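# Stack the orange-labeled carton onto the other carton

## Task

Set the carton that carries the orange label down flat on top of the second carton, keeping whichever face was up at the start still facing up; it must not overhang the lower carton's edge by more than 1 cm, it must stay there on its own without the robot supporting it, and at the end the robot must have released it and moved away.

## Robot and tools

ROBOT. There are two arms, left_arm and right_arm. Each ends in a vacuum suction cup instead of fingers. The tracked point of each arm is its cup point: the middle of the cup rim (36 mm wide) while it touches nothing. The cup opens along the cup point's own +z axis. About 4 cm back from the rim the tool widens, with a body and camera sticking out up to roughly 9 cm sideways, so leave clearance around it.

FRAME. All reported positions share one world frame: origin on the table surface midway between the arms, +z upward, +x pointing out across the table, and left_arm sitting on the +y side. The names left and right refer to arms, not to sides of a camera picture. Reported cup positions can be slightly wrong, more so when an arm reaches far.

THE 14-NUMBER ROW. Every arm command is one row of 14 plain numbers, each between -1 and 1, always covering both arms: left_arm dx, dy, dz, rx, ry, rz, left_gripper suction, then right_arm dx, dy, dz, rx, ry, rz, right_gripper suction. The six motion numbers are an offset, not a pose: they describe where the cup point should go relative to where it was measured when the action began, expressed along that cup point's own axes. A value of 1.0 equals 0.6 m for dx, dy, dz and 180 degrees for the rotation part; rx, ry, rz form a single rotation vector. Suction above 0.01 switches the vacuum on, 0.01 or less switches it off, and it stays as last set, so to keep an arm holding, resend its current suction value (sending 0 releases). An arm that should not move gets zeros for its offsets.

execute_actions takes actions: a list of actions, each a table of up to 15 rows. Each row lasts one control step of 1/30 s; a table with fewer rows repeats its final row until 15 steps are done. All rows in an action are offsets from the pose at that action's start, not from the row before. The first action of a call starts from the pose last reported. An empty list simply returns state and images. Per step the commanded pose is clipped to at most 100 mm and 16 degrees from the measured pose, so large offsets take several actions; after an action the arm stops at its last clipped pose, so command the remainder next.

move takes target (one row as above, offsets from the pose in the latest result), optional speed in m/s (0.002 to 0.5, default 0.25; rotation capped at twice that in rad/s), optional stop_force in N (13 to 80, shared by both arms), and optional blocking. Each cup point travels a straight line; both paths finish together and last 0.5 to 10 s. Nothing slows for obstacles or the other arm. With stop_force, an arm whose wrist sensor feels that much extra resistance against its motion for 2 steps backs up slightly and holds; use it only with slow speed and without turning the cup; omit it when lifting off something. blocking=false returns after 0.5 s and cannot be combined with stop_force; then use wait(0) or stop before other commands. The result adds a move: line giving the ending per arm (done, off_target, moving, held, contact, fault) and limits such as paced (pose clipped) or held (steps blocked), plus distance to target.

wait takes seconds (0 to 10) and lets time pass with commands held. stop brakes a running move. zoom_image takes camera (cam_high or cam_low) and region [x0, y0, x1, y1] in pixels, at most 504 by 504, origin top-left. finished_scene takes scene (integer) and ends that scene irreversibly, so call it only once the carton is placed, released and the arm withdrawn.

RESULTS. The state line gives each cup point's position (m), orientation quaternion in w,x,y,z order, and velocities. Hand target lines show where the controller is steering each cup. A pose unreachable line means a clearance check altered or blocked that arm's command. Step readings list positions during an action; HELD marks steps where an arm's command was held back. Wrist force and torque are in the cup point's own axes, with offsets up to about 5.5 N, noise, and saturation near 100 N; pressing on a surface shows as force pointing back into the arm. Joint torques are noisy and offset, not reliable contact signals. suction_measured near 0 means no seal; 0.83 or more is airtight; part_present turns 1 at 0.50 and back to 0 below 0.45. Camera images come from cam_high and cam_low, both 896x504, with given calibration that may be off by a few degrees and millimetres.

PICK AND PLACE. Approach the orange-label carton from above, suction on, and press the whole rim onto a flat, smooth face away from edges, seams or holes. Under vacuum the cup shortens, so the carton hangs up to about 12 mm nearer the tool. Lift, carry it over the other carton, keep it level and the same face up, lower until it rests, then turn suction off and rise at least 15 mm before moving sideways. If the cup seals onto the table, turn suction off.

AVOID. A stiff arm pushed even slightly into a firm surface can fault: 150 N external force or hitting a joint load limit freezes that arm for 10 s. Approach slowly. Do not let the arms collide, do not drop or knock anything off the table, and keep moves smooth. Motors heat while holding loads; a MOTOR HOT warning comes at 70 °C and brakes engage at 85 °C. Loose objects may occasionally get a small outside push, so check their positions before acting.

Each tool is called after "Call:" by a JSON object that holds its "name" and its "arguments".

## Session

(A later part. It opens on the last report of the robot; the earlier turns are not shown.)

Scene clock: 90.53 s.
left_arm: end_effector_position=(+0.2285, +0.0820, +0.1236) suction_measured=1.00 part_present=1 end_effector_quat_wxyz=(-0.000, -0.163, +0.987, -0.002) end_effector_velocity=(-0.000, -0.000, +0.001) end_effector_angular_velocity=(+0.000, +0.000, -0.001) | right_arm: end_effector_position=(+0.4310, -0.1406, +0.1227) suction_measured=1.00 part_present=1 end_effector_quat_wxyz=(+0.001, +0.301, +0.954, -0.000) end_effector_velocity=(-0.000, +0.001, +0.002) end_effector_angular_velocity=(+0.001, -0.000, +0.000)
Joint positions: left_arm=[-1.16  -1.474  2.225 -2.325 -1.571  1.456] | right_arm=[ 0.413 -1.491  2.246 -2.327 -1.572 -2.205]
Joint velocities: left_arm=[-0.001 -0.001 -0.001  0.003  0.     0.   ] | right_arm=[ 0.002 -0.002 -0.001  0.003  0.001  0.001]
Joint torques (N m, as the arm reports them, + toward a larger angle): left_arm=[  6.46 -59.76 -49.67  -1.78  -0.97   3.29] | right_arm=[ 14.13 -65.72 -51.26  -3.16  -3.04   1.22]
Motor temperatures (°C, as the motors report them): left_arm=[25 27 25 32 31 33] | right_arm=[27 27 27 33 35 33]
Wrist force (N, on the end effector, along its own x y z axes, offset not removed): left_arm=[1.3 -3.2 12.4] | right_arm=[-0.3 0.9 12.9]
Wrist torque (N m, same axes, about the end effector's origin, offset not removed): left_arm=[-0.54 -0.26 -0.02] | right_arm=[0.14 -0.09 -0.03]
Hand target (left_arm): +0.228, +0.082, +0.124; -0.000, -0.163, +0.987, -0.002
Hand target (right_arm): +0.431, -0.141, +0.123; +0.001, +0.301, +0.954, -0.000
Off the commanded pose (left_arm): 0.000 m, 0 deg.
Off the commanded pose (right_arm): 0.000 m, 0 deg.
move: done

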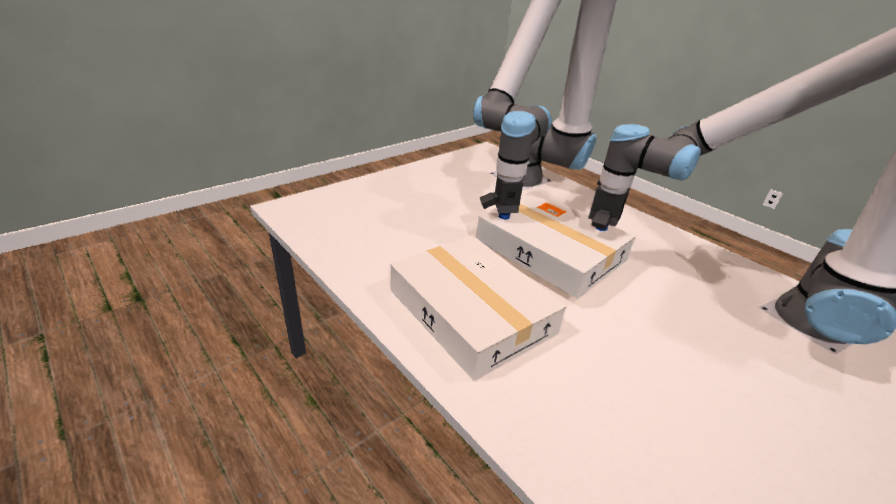

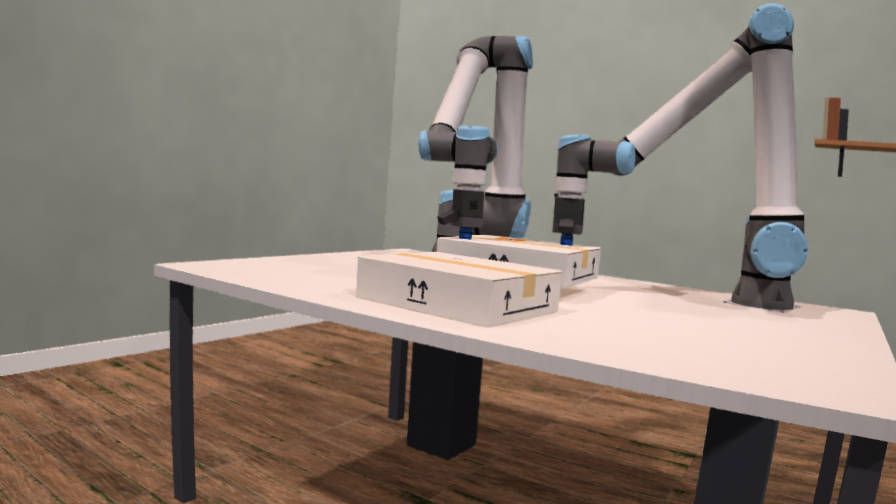

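Call:
{"name": "move", "arguments": {"target": [0,0,-0.14,0,0,0,1,0,0,-0.14,0,0,0,1], "speed": 0.08}}

Call:
{"name": "move", "arguments": {"target": [-0.6345,-0.1385,0,0,0,0.0556,1,-0.46,0.3468,0,0,0,0.0556,1], "speed": 0.1}}

Call:
{"name": "move", "arguments": {"target": [0,0,0.035,0,0,0,1,0,0,0.035,0,0,0,1], "speed": 0.03}}

Call:
{"name": "zoom_image", "arguments": {"camera": "cam_high", "region": [370, 210, 600, 390]}}

Call:
{"name": "zoom_image", "arguments": {"camera": "cam_low", "region": [340, 190, 590, 340]}}

Scene clock: 109.97 s.
left_arm: end_effector_position=(+0.2285, +0.0822, +0.2075) suction_measured=1.00 part_present=1 end_effector_quat_wxyz=(-0.000, -0.163, +0.987, -0.002) end_effector_velocity=(+0.001, +0.000, +0.002) end_effector_angular_velocity=(+0.000, +0.000, +0.001) | right_arm: end_effector_position=(+0.4309, -0.1406, +0.2066) suction_measured=1.00 part_present=1 end_effector_quat_wxyz=(+0.001, +0.301, +0.954, -0.000) end_effector_velocity=(+0.001, -0.000, +0.002) end_effector_angular_velocity=(-0.001, -0.002, -0.001)
Joint positions: left_arm=[-1.16  -1.577  2.148 -2.145 -1.571  1.456] | right_arm=[ 0.413 -1.596  2.168 -2.144 -1.572 -2.205]
Joint velocities: left_arm=[ 0.001 -0.002 -0.002  0.004 -0.    -0.   ] | right_arm=[-0.    -0.002 -0.002  0.002 -0.001  0.001]
Joint torques (N m, as the arm reports them, + toward a larger angle): left_arm=[ -2.29 -57.86 -56.69  -2.06  -0.81   3.12] | right_arm=[ 17.54 -60.45 -55.29  -2.05  -2.18  -0.81]
Motor temperatures (°C, as the motors report them): left_arm=[25 27 25 32 31 33] | right_arm=[27 27 27 33 35 33]
Wrist force (N, on the end effector, along its own x y z axes, offset not removed): left_arm=[0.7 -4.3 12.3] | right_arm=[-0.6 -0.9 14.1]
Wrist torque (N m, same axes, about the end effector's origin, offset not removed): left_arm=[-0.91 -0.06 0.04] | right_arm=[-0.14 -0.26 0.00]
Hand target (left_arm): +0.228, +0.082, +0.208; -0.000, -0.163, +0.987, -0.002
Hand target (right_arm): +0.431, -0.141, +0.207; +0.001, +0.301, +0.954, -0.000
Off the commanded pose (left_arm): 0.000 m, 0 deg.
Off the commanded pose (right_arm): 0.000 m, 0 deg.
move: done

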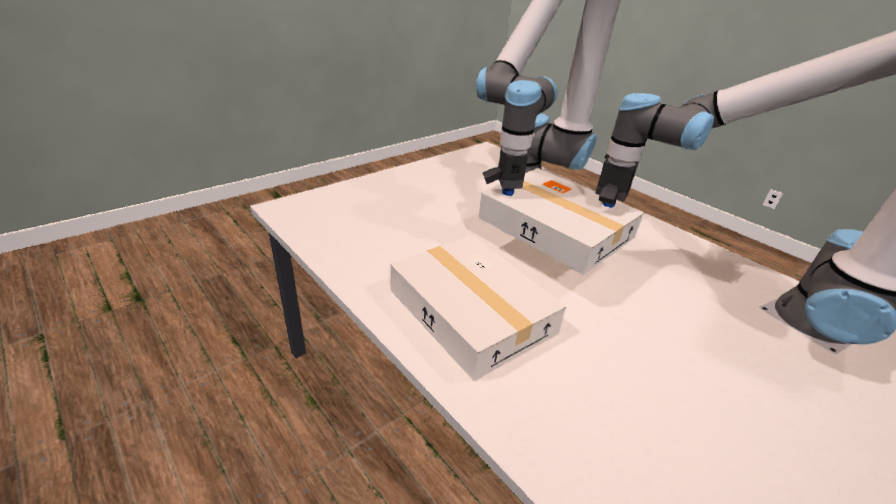

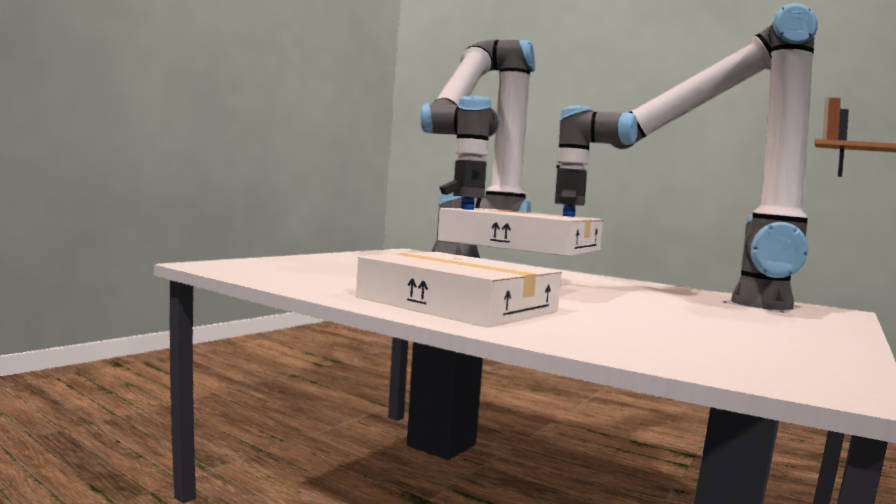

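Scene clock: 114.33 s.
left_arm: end_effector_position=(+0.6161, +0.1255, +0.2077) suction_measured=1.00 part_present=1 end_effector_quat_wxyz=(+0.001, -0.076, +0.997, -0.002) end_effector_velocity=(+0.001, -0.000, +0.000) end_effector_angular_velocity=(+0.000, +0.000, -0.002) | right_arm: end_effector_position=(+0.7761, -0.1284, +0.2066) suction_measured=1.00 part_present=1 end_effector_quat_wxyz=(+0.001, +0.383, +0.924, +0.000) end_effector_velocity=(+0.002, -0.001, -0.000) end_effector_angular_velocity=(+0.000, +0.001, +0.000)
Joint positions: left_arm=[-0.643 -1.224  1.72  -2.071 -1.571  2.147] | right_arm=[ 0.304 -1.119  1.568 -2.021 -1.572 -2.139]
Joint velocities: left_arm=[ 0.001  0.002 -0.003  0.001 -0.     0.002] | right_arm=[-0.001  0.002 -0.004  0.003  0.    -0.002]
Joint torques (N m, as the arm reports them, + toward a larger angle): left_arm=[ 12.27 -67.09 -58.98  -2.23  -2.26   3.41] | right_arm=[-17.86 -87.11 -58.48  -2.97  -2.41   1.46]
Motor temperatures (°C, as the motors report them): left_arm=[25 27 25 32 31 33] | right_arm=[27 27 27 33 35 33]
Wrist force (N, on the end effector, along its own x y z axes, offset not removed): left_arm=[0.0 -0.5 13.8] | right_arm=[-0.9 -0.4 15.4]
Wrist torque (N m, same axes, about the end effector's origin, offset not removed): left_arm=[-0.37 0.05 0.00] | right_arm=[0.08 -0.35 -0.02]
Hand target (left_arm): +0.616, +0.126, +0.208; +0.001, -0.076, +0.997, -0.002
Hand target (right_arm): +0.776, -0.128, +0.207; +0.001, +0.383, +0.924, -0.000
Off the commanded pose (left_arm): 0.001 m, 0 deg.
Off the commanded pose (right_arm): 0.001 m, 0 deg.
move: done

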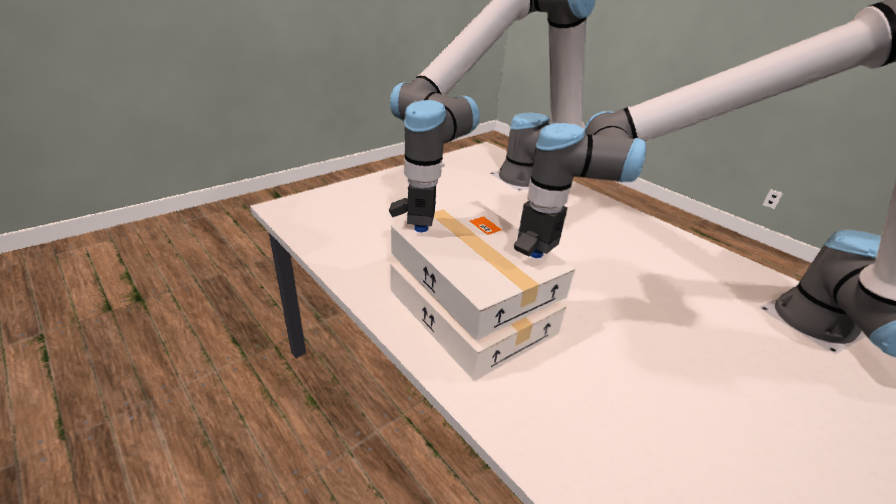

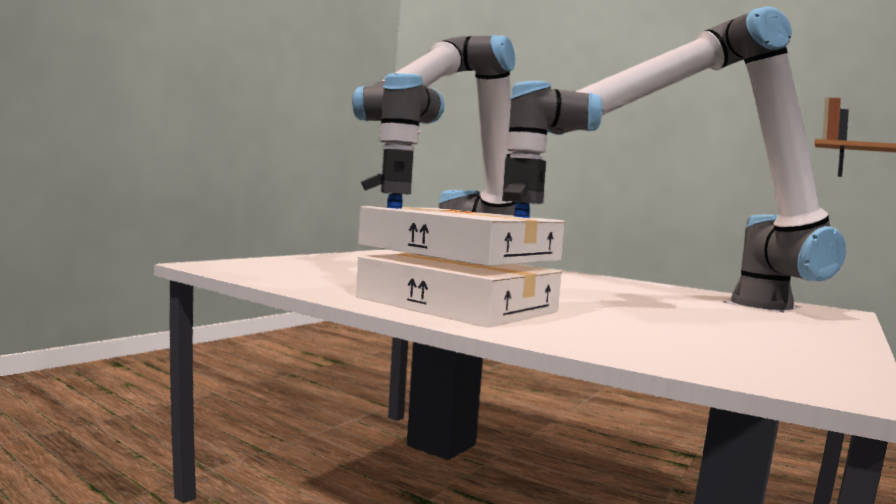

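Scene clock: 115.37 s.
left_arm: end_effector_position=(+0.6161, +0.1255, +0.1869) suction_measured=1.00 part_present=1 end_effector_quat_wxyz=(+0.001, -0.076, +0.997, -0.002) end_effector_velocity=(-0.001, -0.001, -0.002) end_effector_angular_velocity=(+0.000, +0.000, -0.001) | right_arm: end_effector_position=(+0.7761, -0.1284, +0.1857) suction_measured=1.00 part_present=1 end_effector_quat_wxyz=(+0.001, +0.383, +0.924, -0.000) end_effector_velocity=(-0.001, +0.002, -0.001) end_effector_angular_velocity=(+0.001, +0.001, +0.002)
Joint positions: left_arm=[-0.643 -1.207  1.738 -2.105 -1.571  2.147] | right_arm=[ 0.304 -1.104  1.585 -2.054 -1.572 -2.139]
Joint velocities: left_arm=[-0.001  0.001  0.001 -0.002  0.    -0.   ] | right_arm=[ 0.002  0.001  0.001 -0.001  0.001  0.   ]
Joint torques (N m, as the arm reports them, + toward a larger angle): left_arm=[ -1.61 -72.18 -34.82  -9.16  -2.36  -4.63] | right_arm=[-11.82 -85.99 -38.84  -7.91   0.5   -0.73]
Motor temperatures (°C, as the motors report them): left_arm=[25 27 25 32 31 33] | right_arm=[27 27 27 33 35 33]
Wrist force (N, on the end effector, along its own x y z axes, offset not removed): left_arm=[-0.5 -2.4 13.8] | right_arm=[1.0 -0.2 14.7]
Wrist torque (N m, same axes, about the end effector's origin, offset not removed): left_arm=[-0.61 0.03 0.06] | right_arm=[0.14 -0.47 -0.07]
Hand target (left_arm): +0.616, +0.125, +0.187; +0.001, -0.076, +0.997, -0.002
Hand target (right_arm): +0.776, -0.128, +0.186; +0.001, +0.383, +0.924, +0.000
Off the commanded pose (left_arm): 0.000 m, 0 deg.
Off the commanded pose (right_arm): 0.000 m, 0 deg.
move: done

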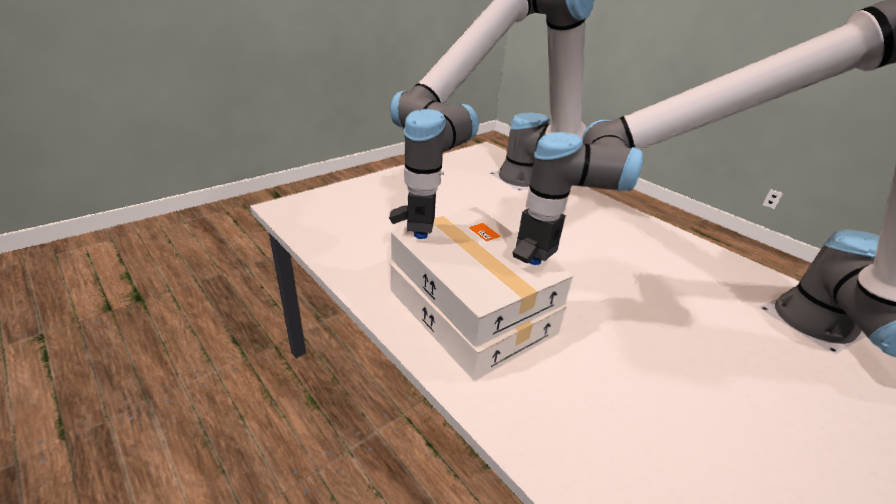

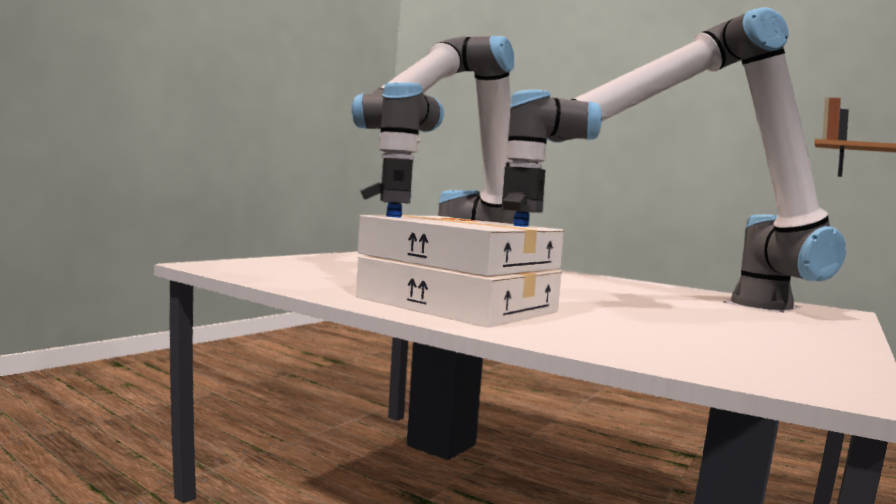

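Region (370, 210, 600, 390) of cam_high's 896x504 image, scaled by 2.191, with more detail than that image has; it fills the top 394 rows of this view, and the rest is white.

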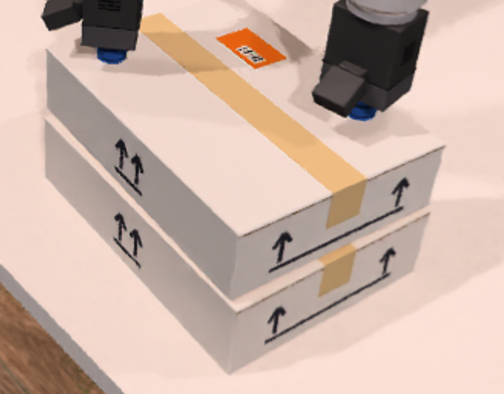

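Region (340, 190, 590, 340) of cam_low's 896x504 image, scaled by 2.016, with more detail than that image has; it fills the top 302 rows of this view, and the rest is white.

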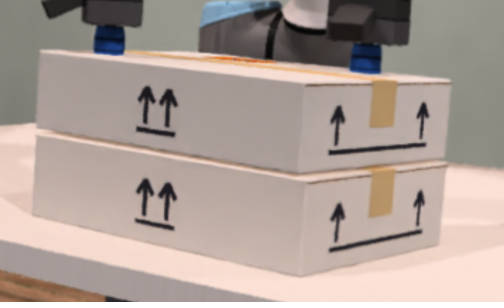

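Very close. Set down and inspect.

Call:
{"name": "move", "arguments": {"target": [0,0,0.03,0,0,0,1,0,0,0.03,0,0,0,1], "speed": 0.008, "stop_force": 13}}

Call:
{"name": "zoom_image", "arguments": {"camera": "cam_high", "region": [450, 280, 590, 390]}}

Call:
{"name": "zoom_image", "arguments": {"camera": "cam_high", "region": [370, 230, 500, 370]}}

Call:
{"name": "zoom_image", "arguments": {"camera": "cam_low", "region": [460, 220, 590, 330]}}

Scene clock: 122.23 s.
left_arm: end_effector_position=(+0.6161, +0.1255, +0.1824) suction_measured=1.00 part_present=1 end_effector_quat_wxyz=(+0.001, -0.076, +0.997, -0.002) end_effector_velocity=(-0.001, +0.000, +0.001) end_effector_angular_velocity=(+0.002, +0.002, -0.000) | right_arm: end_effector_position=(+0.7762, -0.1284, +0.1813) suction_measured=1.00 part_present=1 end_effector_quat_wxyz=(+0.001, +0.383, +0.924, +0.000) end_effector_velocity=(-0.001, +0.002, +0.001) end_effector_angular_velocity=(+0.000, +0.002, +0.003)
Joint positions: left_arm=[-0.643 -1.203  1.742 -2.113 -1.571  2.147] | right_arm=[ 0.304 -1.1    1.589 -2.061 -1.572 -2.139]
Joint velocities: left_arm=[-0.001 -0.001 -0.001  0.006  0.    -0.   ] | right_arm=[ 0.002 -0.001 -0.002  0.004  0.001 -0.001]
Joint torques (N m, as the arm reports them, + toward a larger angle): left_arm=[-15.76 -67.49 -42.46   1.77  -0.21  -4.49] | right_arm=[ 11.43 -91.22 -40.87   1.62   2.7   -2.19]
Motor temperatures (°C, as the motors report them): left_arm=[25 27 25 32 31 33] | right_arm=[27 27 27 33 35 33]
Wrist force (N, on the end effector, along its own x y z axes, offset not removed): left_arm=[1.6 -0.7 -16.6] | right_arm=[-9.0 3.6 -7.8]
Wrist torque (N m, same axes, about the end effector's origin, offset not removed): left_arm=[-0.68 -0.40 0.05] | right_arm=[0.17 -0.02 -0.08]
Hand target (left_arm): +0.616, +0.125, +0.183; +0.001, -0.076, +0.997, -0.002
Hand target (right_arm): +0.776, -0.128, +0.182; +0.001, +0.383, +0.924, +0.000
Off the commanded pose (left_arm): 0.014 m, 0 deg.
Off the commanded pose (right_arm): 0.014 m, 0 deg.
move: contact (left_arm, right_arm)

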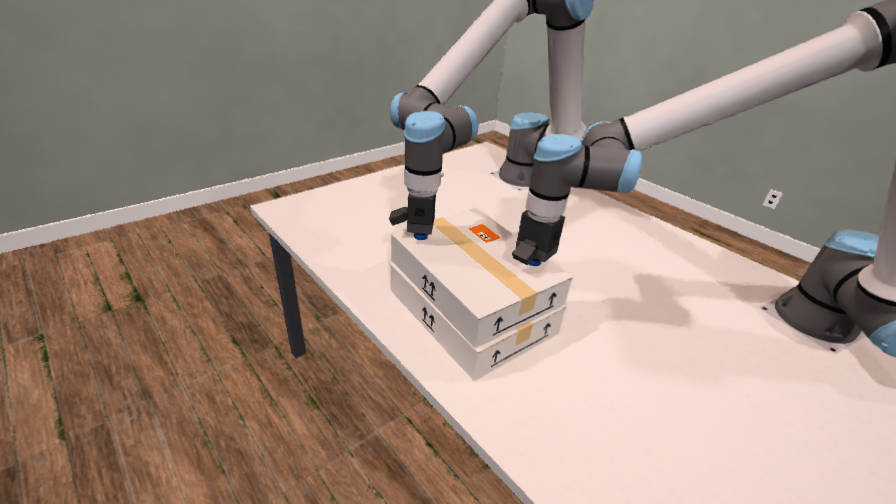

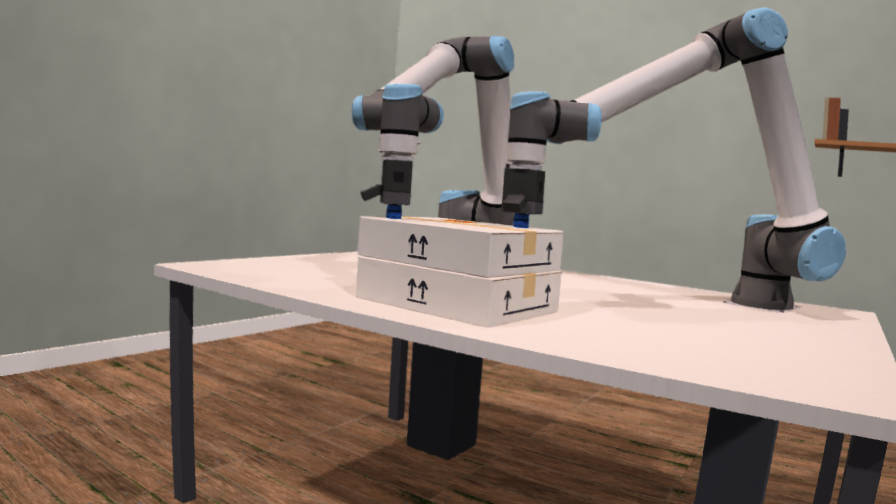

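Region (450, 280, 590, 390) of cam_high's 896x504 image, scaled by 3.600, with more detail than that image has; it fills the top 396 rows of this view, and the rest is white.

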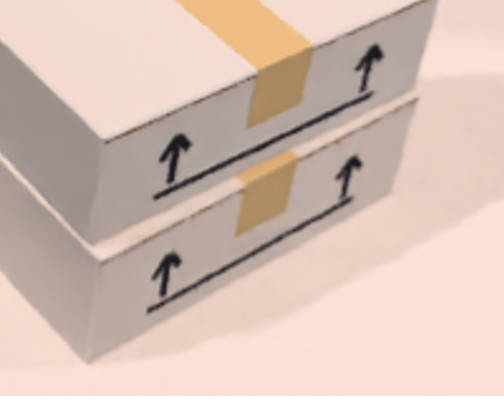

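Region (370, 230, 500, 370) of cam_high's 896x504 image, scaled by 3.600, with more detail than that image has; it fills the left 468 columns of this view, and the rest is white.

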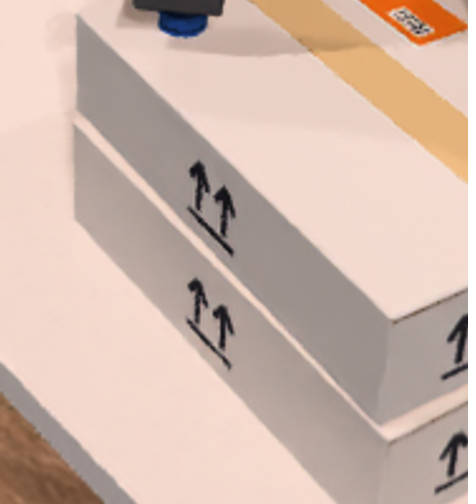

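Region (460, 220, 590, 330) of cam_low's 896x504 image, scaled by 3.877, with more detail than that image has; it fills the top 426 rows of this view, and the rest is white.

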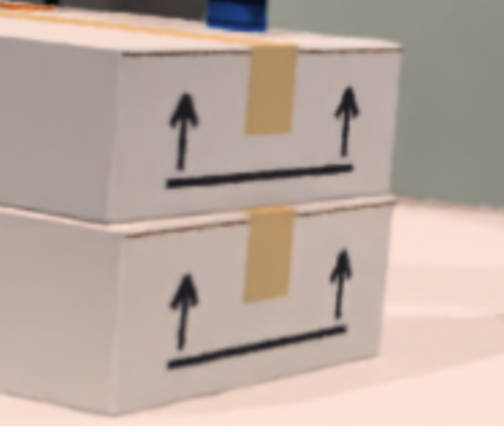

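Call:
{"name": "move", "arguments": {"target": [0,0,-0.01,0,0,0,1,0,0,-0.01,0,0,0,1], "speed": 0.02}}

Call:
{"name": "move", "arguments": {"target": [-0.0093,0.0112,0,0,0,-0.0056,1,0.0017,0.0227,0,0,0,-0.0056,1], "speed": 0.02}}

Call:
{"name": "move", "arguments": {"target": [0,0,0.02,0,0,0,1,0,0,0.02,0,0,0,1], "speed": 0.008, "stop_force": 13}}

Call:
{"name": "zoom_image", "arguments": {"camera": "cam_high", "region": [450, 280, 590, 390]}}

Call:
{"name": "zoom_image", "arguments": {"camera": "cam_high", "region": [370, 230, 500, 370]}}

Scene clock: 142.10 s.
left_arm: end_effector_position=(+0.6161, +0.1255, +0.1883) suction_measured=1.00 part_present=1 end_effector_quat_wxyz=(+0.001, -0.076, +0.997, -0.002) end_effector_velocity=(+0.000, -0.000, +0.002) end_effector_angular_velocity=(-0.001, -0.001, +0.000) | right_arm: end_effector_position=(+0.7762, -0.1284, +0.1871) suction_measured=1.00 part_present=1 end_effector_quat_wxyz=(+0.001, +0.383, +0.924, +0.000) end_effector_velocity=(-0.000, +0.000, +0.002) end_effector_angular_velocity=(-0.000, +0.001, +0.001)
Joint positions: left_arm=[-0.643 -1.208  1.737 -2.103 -1.571  2.147] | right_arm=[ 0.304 -1.105  1.584 -2.052 -1.572 -2.139]
Joint velocities: left_arm=[ 0.    -0.002 -0.002  0.002  0.    -0.   ] | right_arm=[ 0.001 -0.001 -0.002  0.003 -0.    -0.001]
Joint torques (N m, as the arm reports them, + toward a larger angle): left_arm=[-12.89 -96.43 -58.37  -2.27  -0.14  -4.37] | right_arm=[  11.21 -112.21  -59.78   -3.18    2.96   -2.19]
Motor temperatures (°C, as the motors report them): left_arm=[25 27 25 32 31 33] | right_arm=[27 27 27 33 35 33]
Wrist force (N, on the end effector, along its own x y z axes, offset not removed): left_arm=[2.7 -1.5 13.2] | right_arm=[-3.0 -2.0 17.1]
Wrist torque (N m, same axes, about the end effector's origin, offset not removed): left_arm=[-0.50 -0.38 0.00] | right_arm=[-0.20 0.11 -0.07]
Hand target (left_arm): +0.616, +0.125, +0.188; +0.001, -0.076, +0.997, -0.002
Hand target (right_arm): +0.776, -0.128, +0.187; +0.001, +0.383, +0.924, +0.000
Off the commanded pose (left_arm): 0.000 m, 0 deg.
Off the commanded pose (right_arm): 0.000 m, 0 deg.
move: done

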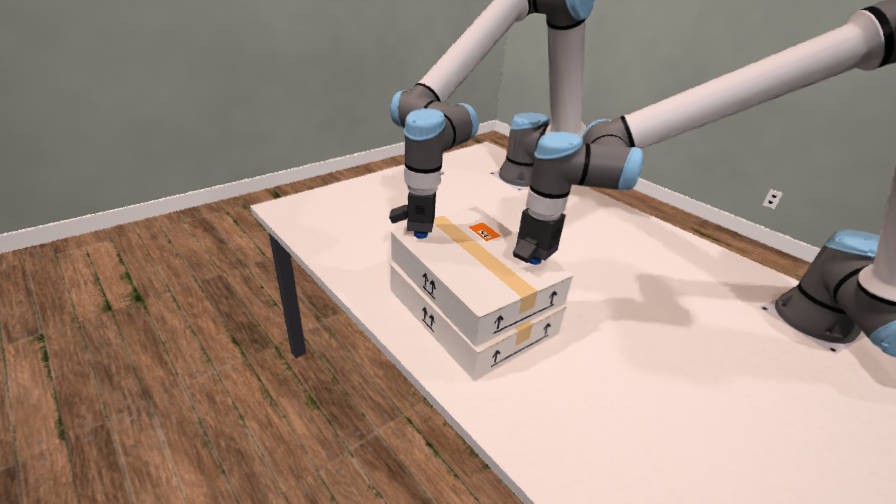

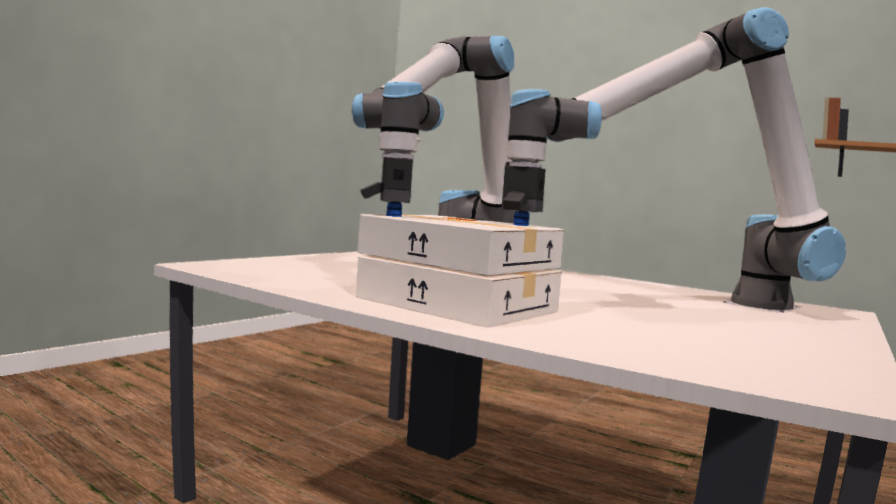

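Scene clock: 143.07 s.
left_arm: end_effector_position=(+0.6206, +0.1329, +0.1883) suction_measured=1.00 part_present=1 end_effector_quat_wxyz=(+0.001, -0.085, +0.996, -0.002) end_effector_velocity=(-0.000, +0.000, -0.000) end_effector_angular_velocity=(+0.001, +0.001, +0.001) | right_arm: end_effector_position=(+0.7849, -0.1182, +0.1871) suction_measured=1.00 part_present=1 end_effector_quat_wxyz=(+0.001, +0.375, +0.927, +0.000) end_effector_velocity=(+0.002, +0.000, +0.000) end_effector_angular_velocity=(-0.001, -0.001, -0.000)
Joint positions: left_arm=[-0.633 -1.209  1.739 -2.104 -1.571  2.14 ] | right_arm=[ 0.313 -1.087  1.556 -2.042 -1.572 -2.147]
Joint velocities: left_arm=[ 0.    -0.     0.     0.001  0.    -0.001] | right_arm=[ 0.     0.002 -0.003  0.    -0.001  0.   ]
Joint torques (N m, as the arm reports them, + toward a larger angle): left_arm=[ 21.33 -92.15 -34.59  -9.26  -0.83  -4.12] | right_arm=[ 21.86 -86.44 -58.24  -2.72   2.75  -2.04]
Motor temperatures (°C, as the motors report them): left_arm=[25 27 25 32 31 33] | right_arm=[27 27 27 33 35 33]
Wrist force (N, on the end effector, along its own x y z axes, offset not removed): left_arm=[1.1 -2.2 14.5] | right_arm=[-3.0 -2.0 13.6]
Wrist torque (N m, same axes, about the end effector's origin, offset not removed): left_arm=[-0.74 -0.12 0.07] | right_arm=[-0.20 0.01 -0.08]
Hand target (left_arm): +0.621, +0.133, +0.188; +0.001, -0.085, +0.996, -0.002
Hand target (right_arm): +0.785, -0.118, +0.187; +0.001, +0.375, +0.927, +0.000
Off the commanded pose (left_arm): 0.000 m, 0 deg.
Off the commanded pose (right_arm): 0.000 m, 0 deg.
move: done

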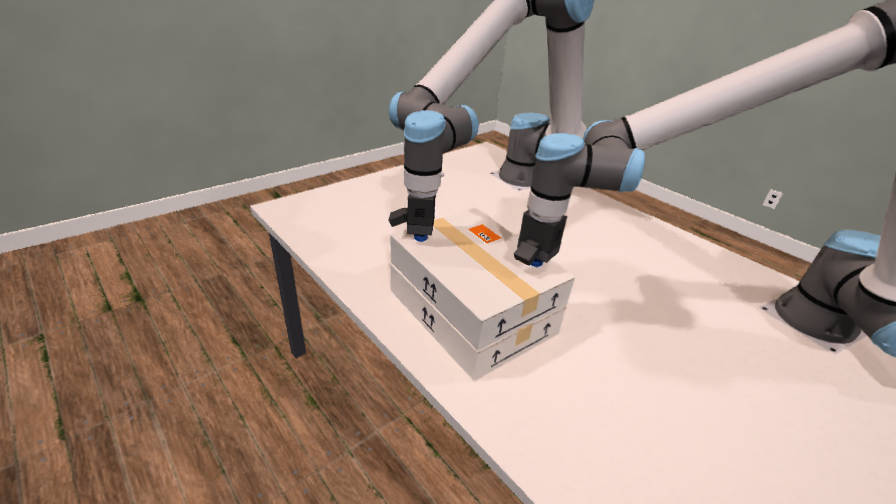

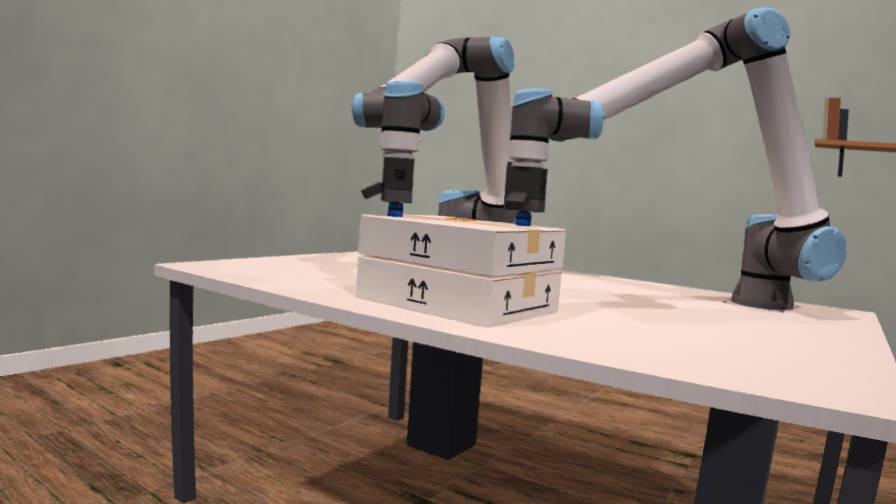

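Scene clock: 144.17 s.
left_arm: end_effector_position=(+0.6206, +0.1329, +0.1825) suction_measured=1.00 part_present=1 end_effector_quat_wxyz=(+0.001, -0.085, +0.996, -0.002) end_effector_velocity=(-0.001, +0.000, +0.001) end_effector_angular_velocity=(+0.003, +0.002, -0.000) | right_arm: end_effector_position=(+0.7850, -0.1181, +0.1813) suction_measured=1.00 part_present=1 end_effector_quat_wxyz=(+0.001, +0.375, +0.927, +0.000) end_effector_velocity=(-0.001, -0.001, +0.000) end_effector_angular_velocity=(-0.001, +0.006, +0.001)
Joint positions: left_arm=[-0.633 -1.205  1.743 -2.114 -1.571  2.14 ] | right_arm=[ 0.313 -1.082  1.561 -2.051 -1.572 -2.147]
Joint velocities: left_arm=[-0.    -0.001 -0.002  0.006  0.    -0.   ] | right_arm=[-0.001 -0.001 -0.002  0.009  0.    -0.002]
Joint torques (N m, as the arm reports them, + toward a larger angle): left_arm=[  3.8  -73.38 -43.25   0.53  -0.7   -0.4 ] | right_arm=[  4.46 -91.76 -43.41   1.58   2.77   1.18]
Motor temperatures (°C, as the motors report them): left_arm=[25 27 25 32 31 33] | right_arm=[27 27 27 33 35 33]
Wrist force (N, on the end effector, along its own x y z axes, offset not removed): left_arm=[2.0 -0.7 -16.1] | right_arm=[-9.0 1.4 -6.2]
Wrist torque (N m, same axes, about the end effector's origin, offset not removed): left_arm=[-0.86 -0.47 0.02] | right_arm=[-0.10 -0.18 -0.10]
Hand target (left_arm): +0.621, +0.133, +0.183; +0.001, -0.085, +0.996, -0.002
Hand target (right_arm): +0.785, -0.118, +0.182; +0.001, +0.375, +0.927, +0.000
Off the commanded pose (left_arm): 0.006 m, 0 deg.
Off the commanded pose (right_arm): 0.006 m, 0 deg.
move: contact (left_arm, right_arm)

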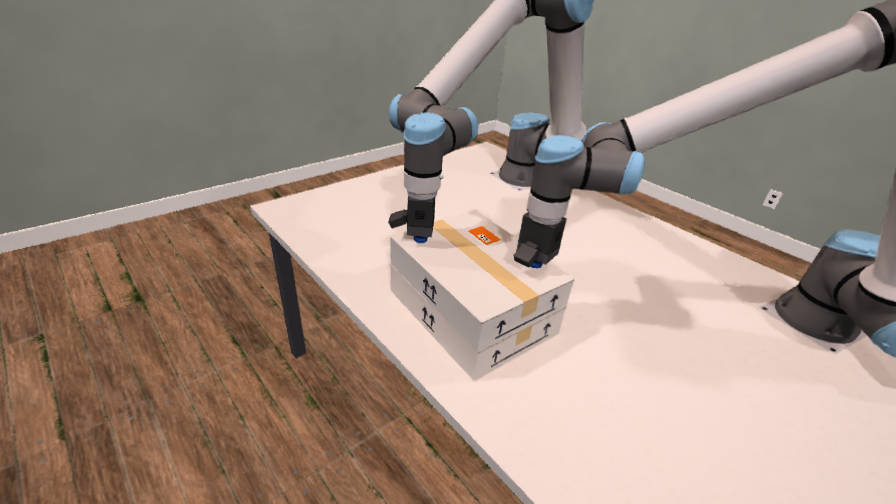

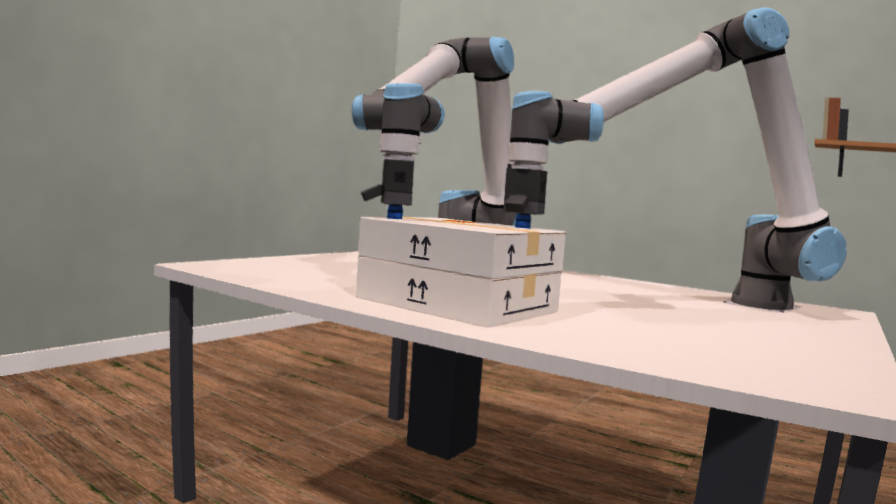

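Region (450, 280, 590, 390) of cam_high's 896x504 image, scaled by 3.600, with more detail than that image has; it fills the top 396 rows of this view, and the rest is white.

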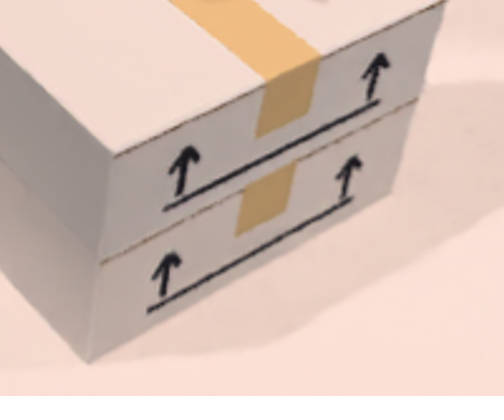

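Region (370, 230, 500, 370) of cam_high's 896x504 image, scaled by 3.600, with more detail than that image has; it fills the left 468 columns of this view, and the rest is white.

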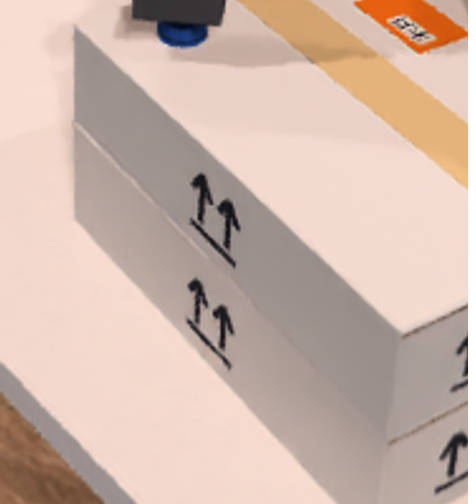

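Flush.

Call:
{"name": "execute_actions", "arguments": {"actions": [[[0,0,0,0,0,0,0,0,0,0,0,0,0,0]]]}}

Call:
{"name": "move", "arguments": {"target": [0,0.1,-0.25,0,0,0,0,0,-0.1,-0.25,0,0,0,0], "speed": 0.2}}

Scene clock: 148.57 s.
left_arm: end_effector_position=(+0.6207, +0.1328, +0.1827) suction_measured=0.00 part_present=0 end_effector_quat_wxyz=(+0.001, -0.085, +0.996, -0.002) end_effector_velocity=(-0.000, +0.000, -0.001) end_effector_angular_velocity=(+0.001, +0.001, -0.000) | right_arm: end_effector_position=(+0.7850, -0.1181, +0.1816) suction_measured=0.00 part_present=0 end_effector_quat_wxyz=(+0.001, +0.375, +0.927, +0.000) end_effector_velocity=(-0.002, +0.002, -0.001) end_effector_angular_velocity=(+0.001, +0.002, +0.003)
Joint positions: left_arm=[-0.633 -1.205  1.743 -2.114 -1.571  2.14 ] | right_arm=[ 0.313 -1.083  1.561 -2.051 -1.572 -2.147]
Joint velocities: left_arm=[-0.     0.     0.001 -0.    -0.     0.   ] | right_arm=[ 0.003  0.001  0.001 -0.     0.001 -0.   ]
Joint torques (N m, as the arm reports them, + toward a larger angle): left_arm=[  4.55 -41.59 -15.65  -5.51  -0.82  -0.78] | right_arm=[  4.53 -61.04 -21.05  -4.34   3.09  -0.97]
Motor temperatures (°C, as the motors report them): left_arm=[25 27 25 32 31 33] | right_arm=[27 27 27 33 35 33]
Wrist force (N, on the end effector, along its own x y z axes, offset not removed): left_arm=[1.4 -2.0 -20.6] | right_arm=[0.6 -0.9 -14.6]
Wrist torque (N m, same axes, about the end effector's origin, offset not removed): left_arm=[-0.65 -0.23 0.13] | right_arm=[-0.15 -0.33 -0.04]
Hand target (left_arm): +0.621, +0.133, +0.182; +0.001, -0.085, +0.996, -0.002
Hand target (right_arm): +0.785, -0.118, +0.181; +0.001, +0.375, +0.927, +0.000
Off the commanded pose (left_arm): 0.000 m, 0 deg.
Off the commanded pose (right_arm): 0.000 m, 0 deg.
Step readings (end_effector_position):
0: left_arm (+0.6206, +0.1329, +0.1828) | right_arm (+0.7850, -0.1181, +0.1817)
1: left_arm (+0.6206, +0.1329, +0.1828) | right_arm (+0.7850, -0.1181, +0.1817)
2: left_arm (+0.6206, +0.1329, +0.1829) | right_arm (+0.7850, -0.1181, +0.1817)
4: left_arm (+0.6207, +0.1328, +0.1829) | right_arm (+0.7851, -0.1181, +0.1818)
8: left_arm (+0.6208, +0.1327, +0.1830) | right_arm (+0.7852, -0.1181, +0.1818)
15: end_effector_position above

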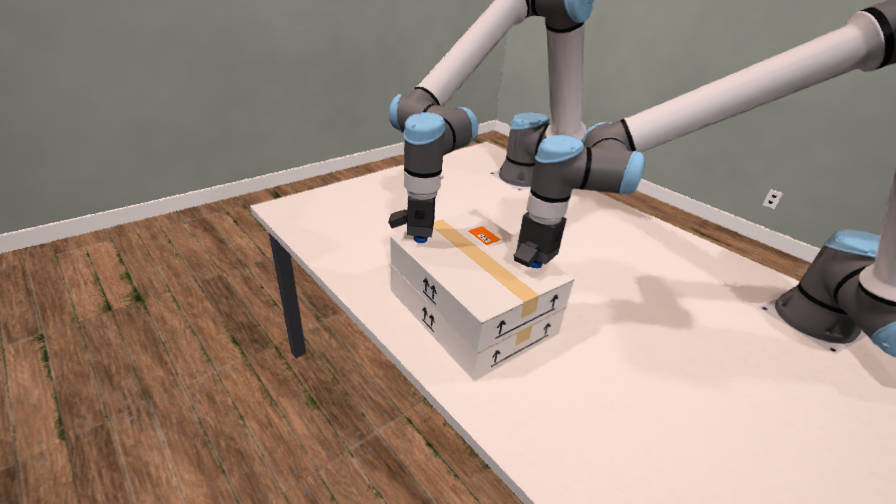

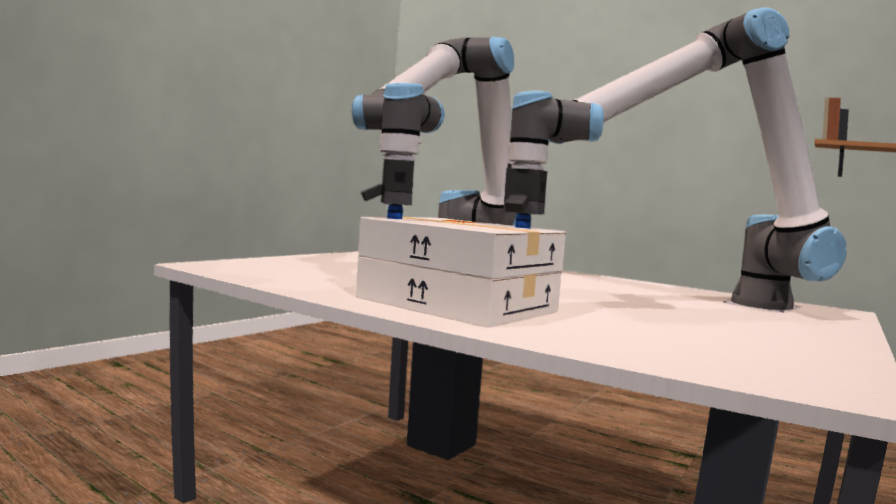

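Scene clock: 149.90 s.
left_arm: end_effector_position=(+0.6104, +0.1923, +0.3325) suction_measured=0.00 part_present=0 end_effector_quat_wxyz=(+0.001, -0.085, +0.996, -0.002) end_effector_velocity=(+0.001, +0.002, +0.001) end_effector_angular_velocity=(+0.001, +0.001, +0.002) | right_arm: end_effector_position=(+0.7432, -0.1614, +0.3315) suction_measured=0.00 part_present=0 end_effector_quat_wxyz=(+0.001, +0.375, +0.927, +0.000) end_effector_velocity=(-0.001, -0.000, +0.001) end_effector_angular_velocity=(-0.001, +0.001, -0.000)
Joint positions: left_arm=[-0.592 -1.371  1.676 -1.88  -1.571  2.181] | right_arm=[ 0.275 -1.259  1.533 -1.848 -1.572 -2.185]
Joint velocities: left_arm=[ 0.002 -0.001 -0.001  0.004 -0.     0.   ] | right_arm=[ 0.    -0.002 -0.     0.003 -0.001  0.   ]
Joint torques (N m, as the arm reports them, + toward a larger angle): left_arm=[ 14.01 -69.73 -51.38   0.16  -2.43   4.09] | right_arm=[-19.55 -86.47 -52.74  -1.05   0.51  -2.6 ]
Motor temperatures (°C, as the motors report them): left_arm=[25 27 25 32 31 33] | right_arm=[27 27 27 33 35 33]
Wrist force (N, on the end effector, along its own x y z axes, offset not removed): left_arm=[0.0 -3.9 -0.9] | right_arm=[0.6 -0.4 -0.4]
Wrist torque (N m, same axes, about the end effector's origin, offset not removed): left_arm=[-0.70 -0.06 0.07] | right_arm=[-0.10 -0.23 -0.02]
Hand target (left_arm): +0.610, +0.192, +0.333; +0.001, -0.085, +0.996, -0.002
Hand target (right_arm): +0.743, -0.161, +0.332; +0.001, +0.375, +0.927, +0.000
Off the commanded pose (left_arm): 0.000 m, 0 deg.
Off the commanded pose (right_arm): 0.000 m, 0 deg.
move: done

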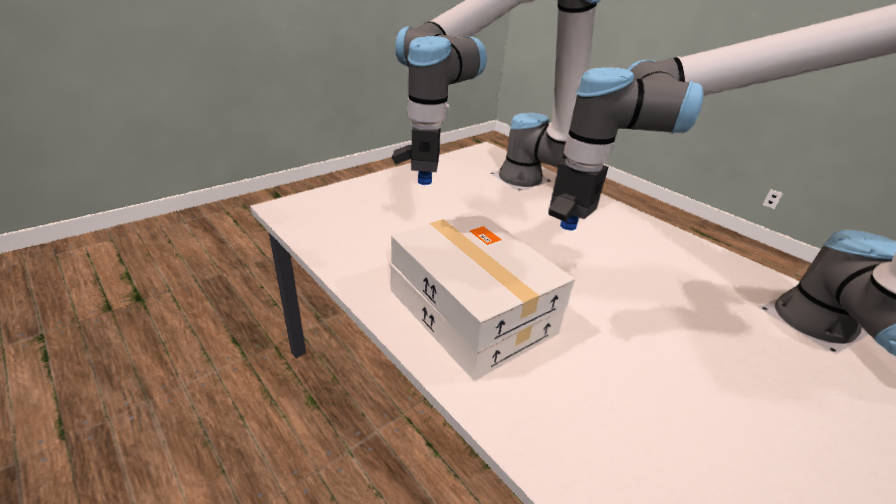

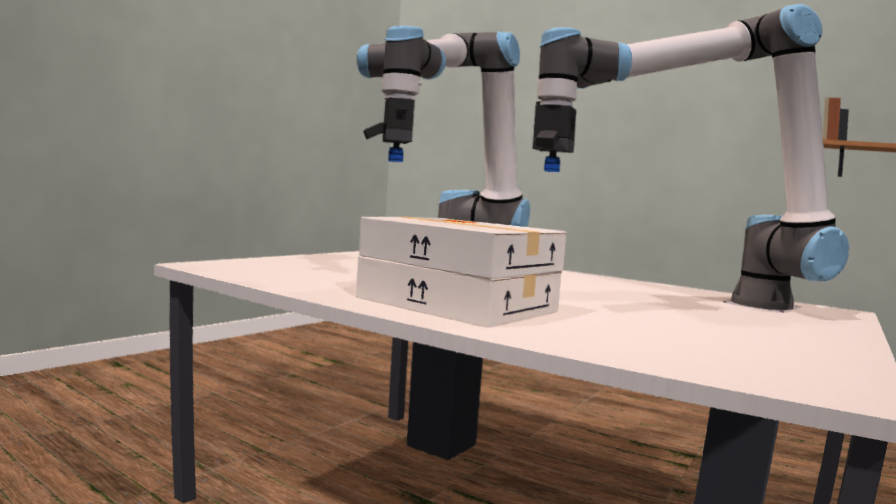

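Call:
{"name": "finished_scene", "arguments": {"scene": 1}}

The scene is finished: the task was done.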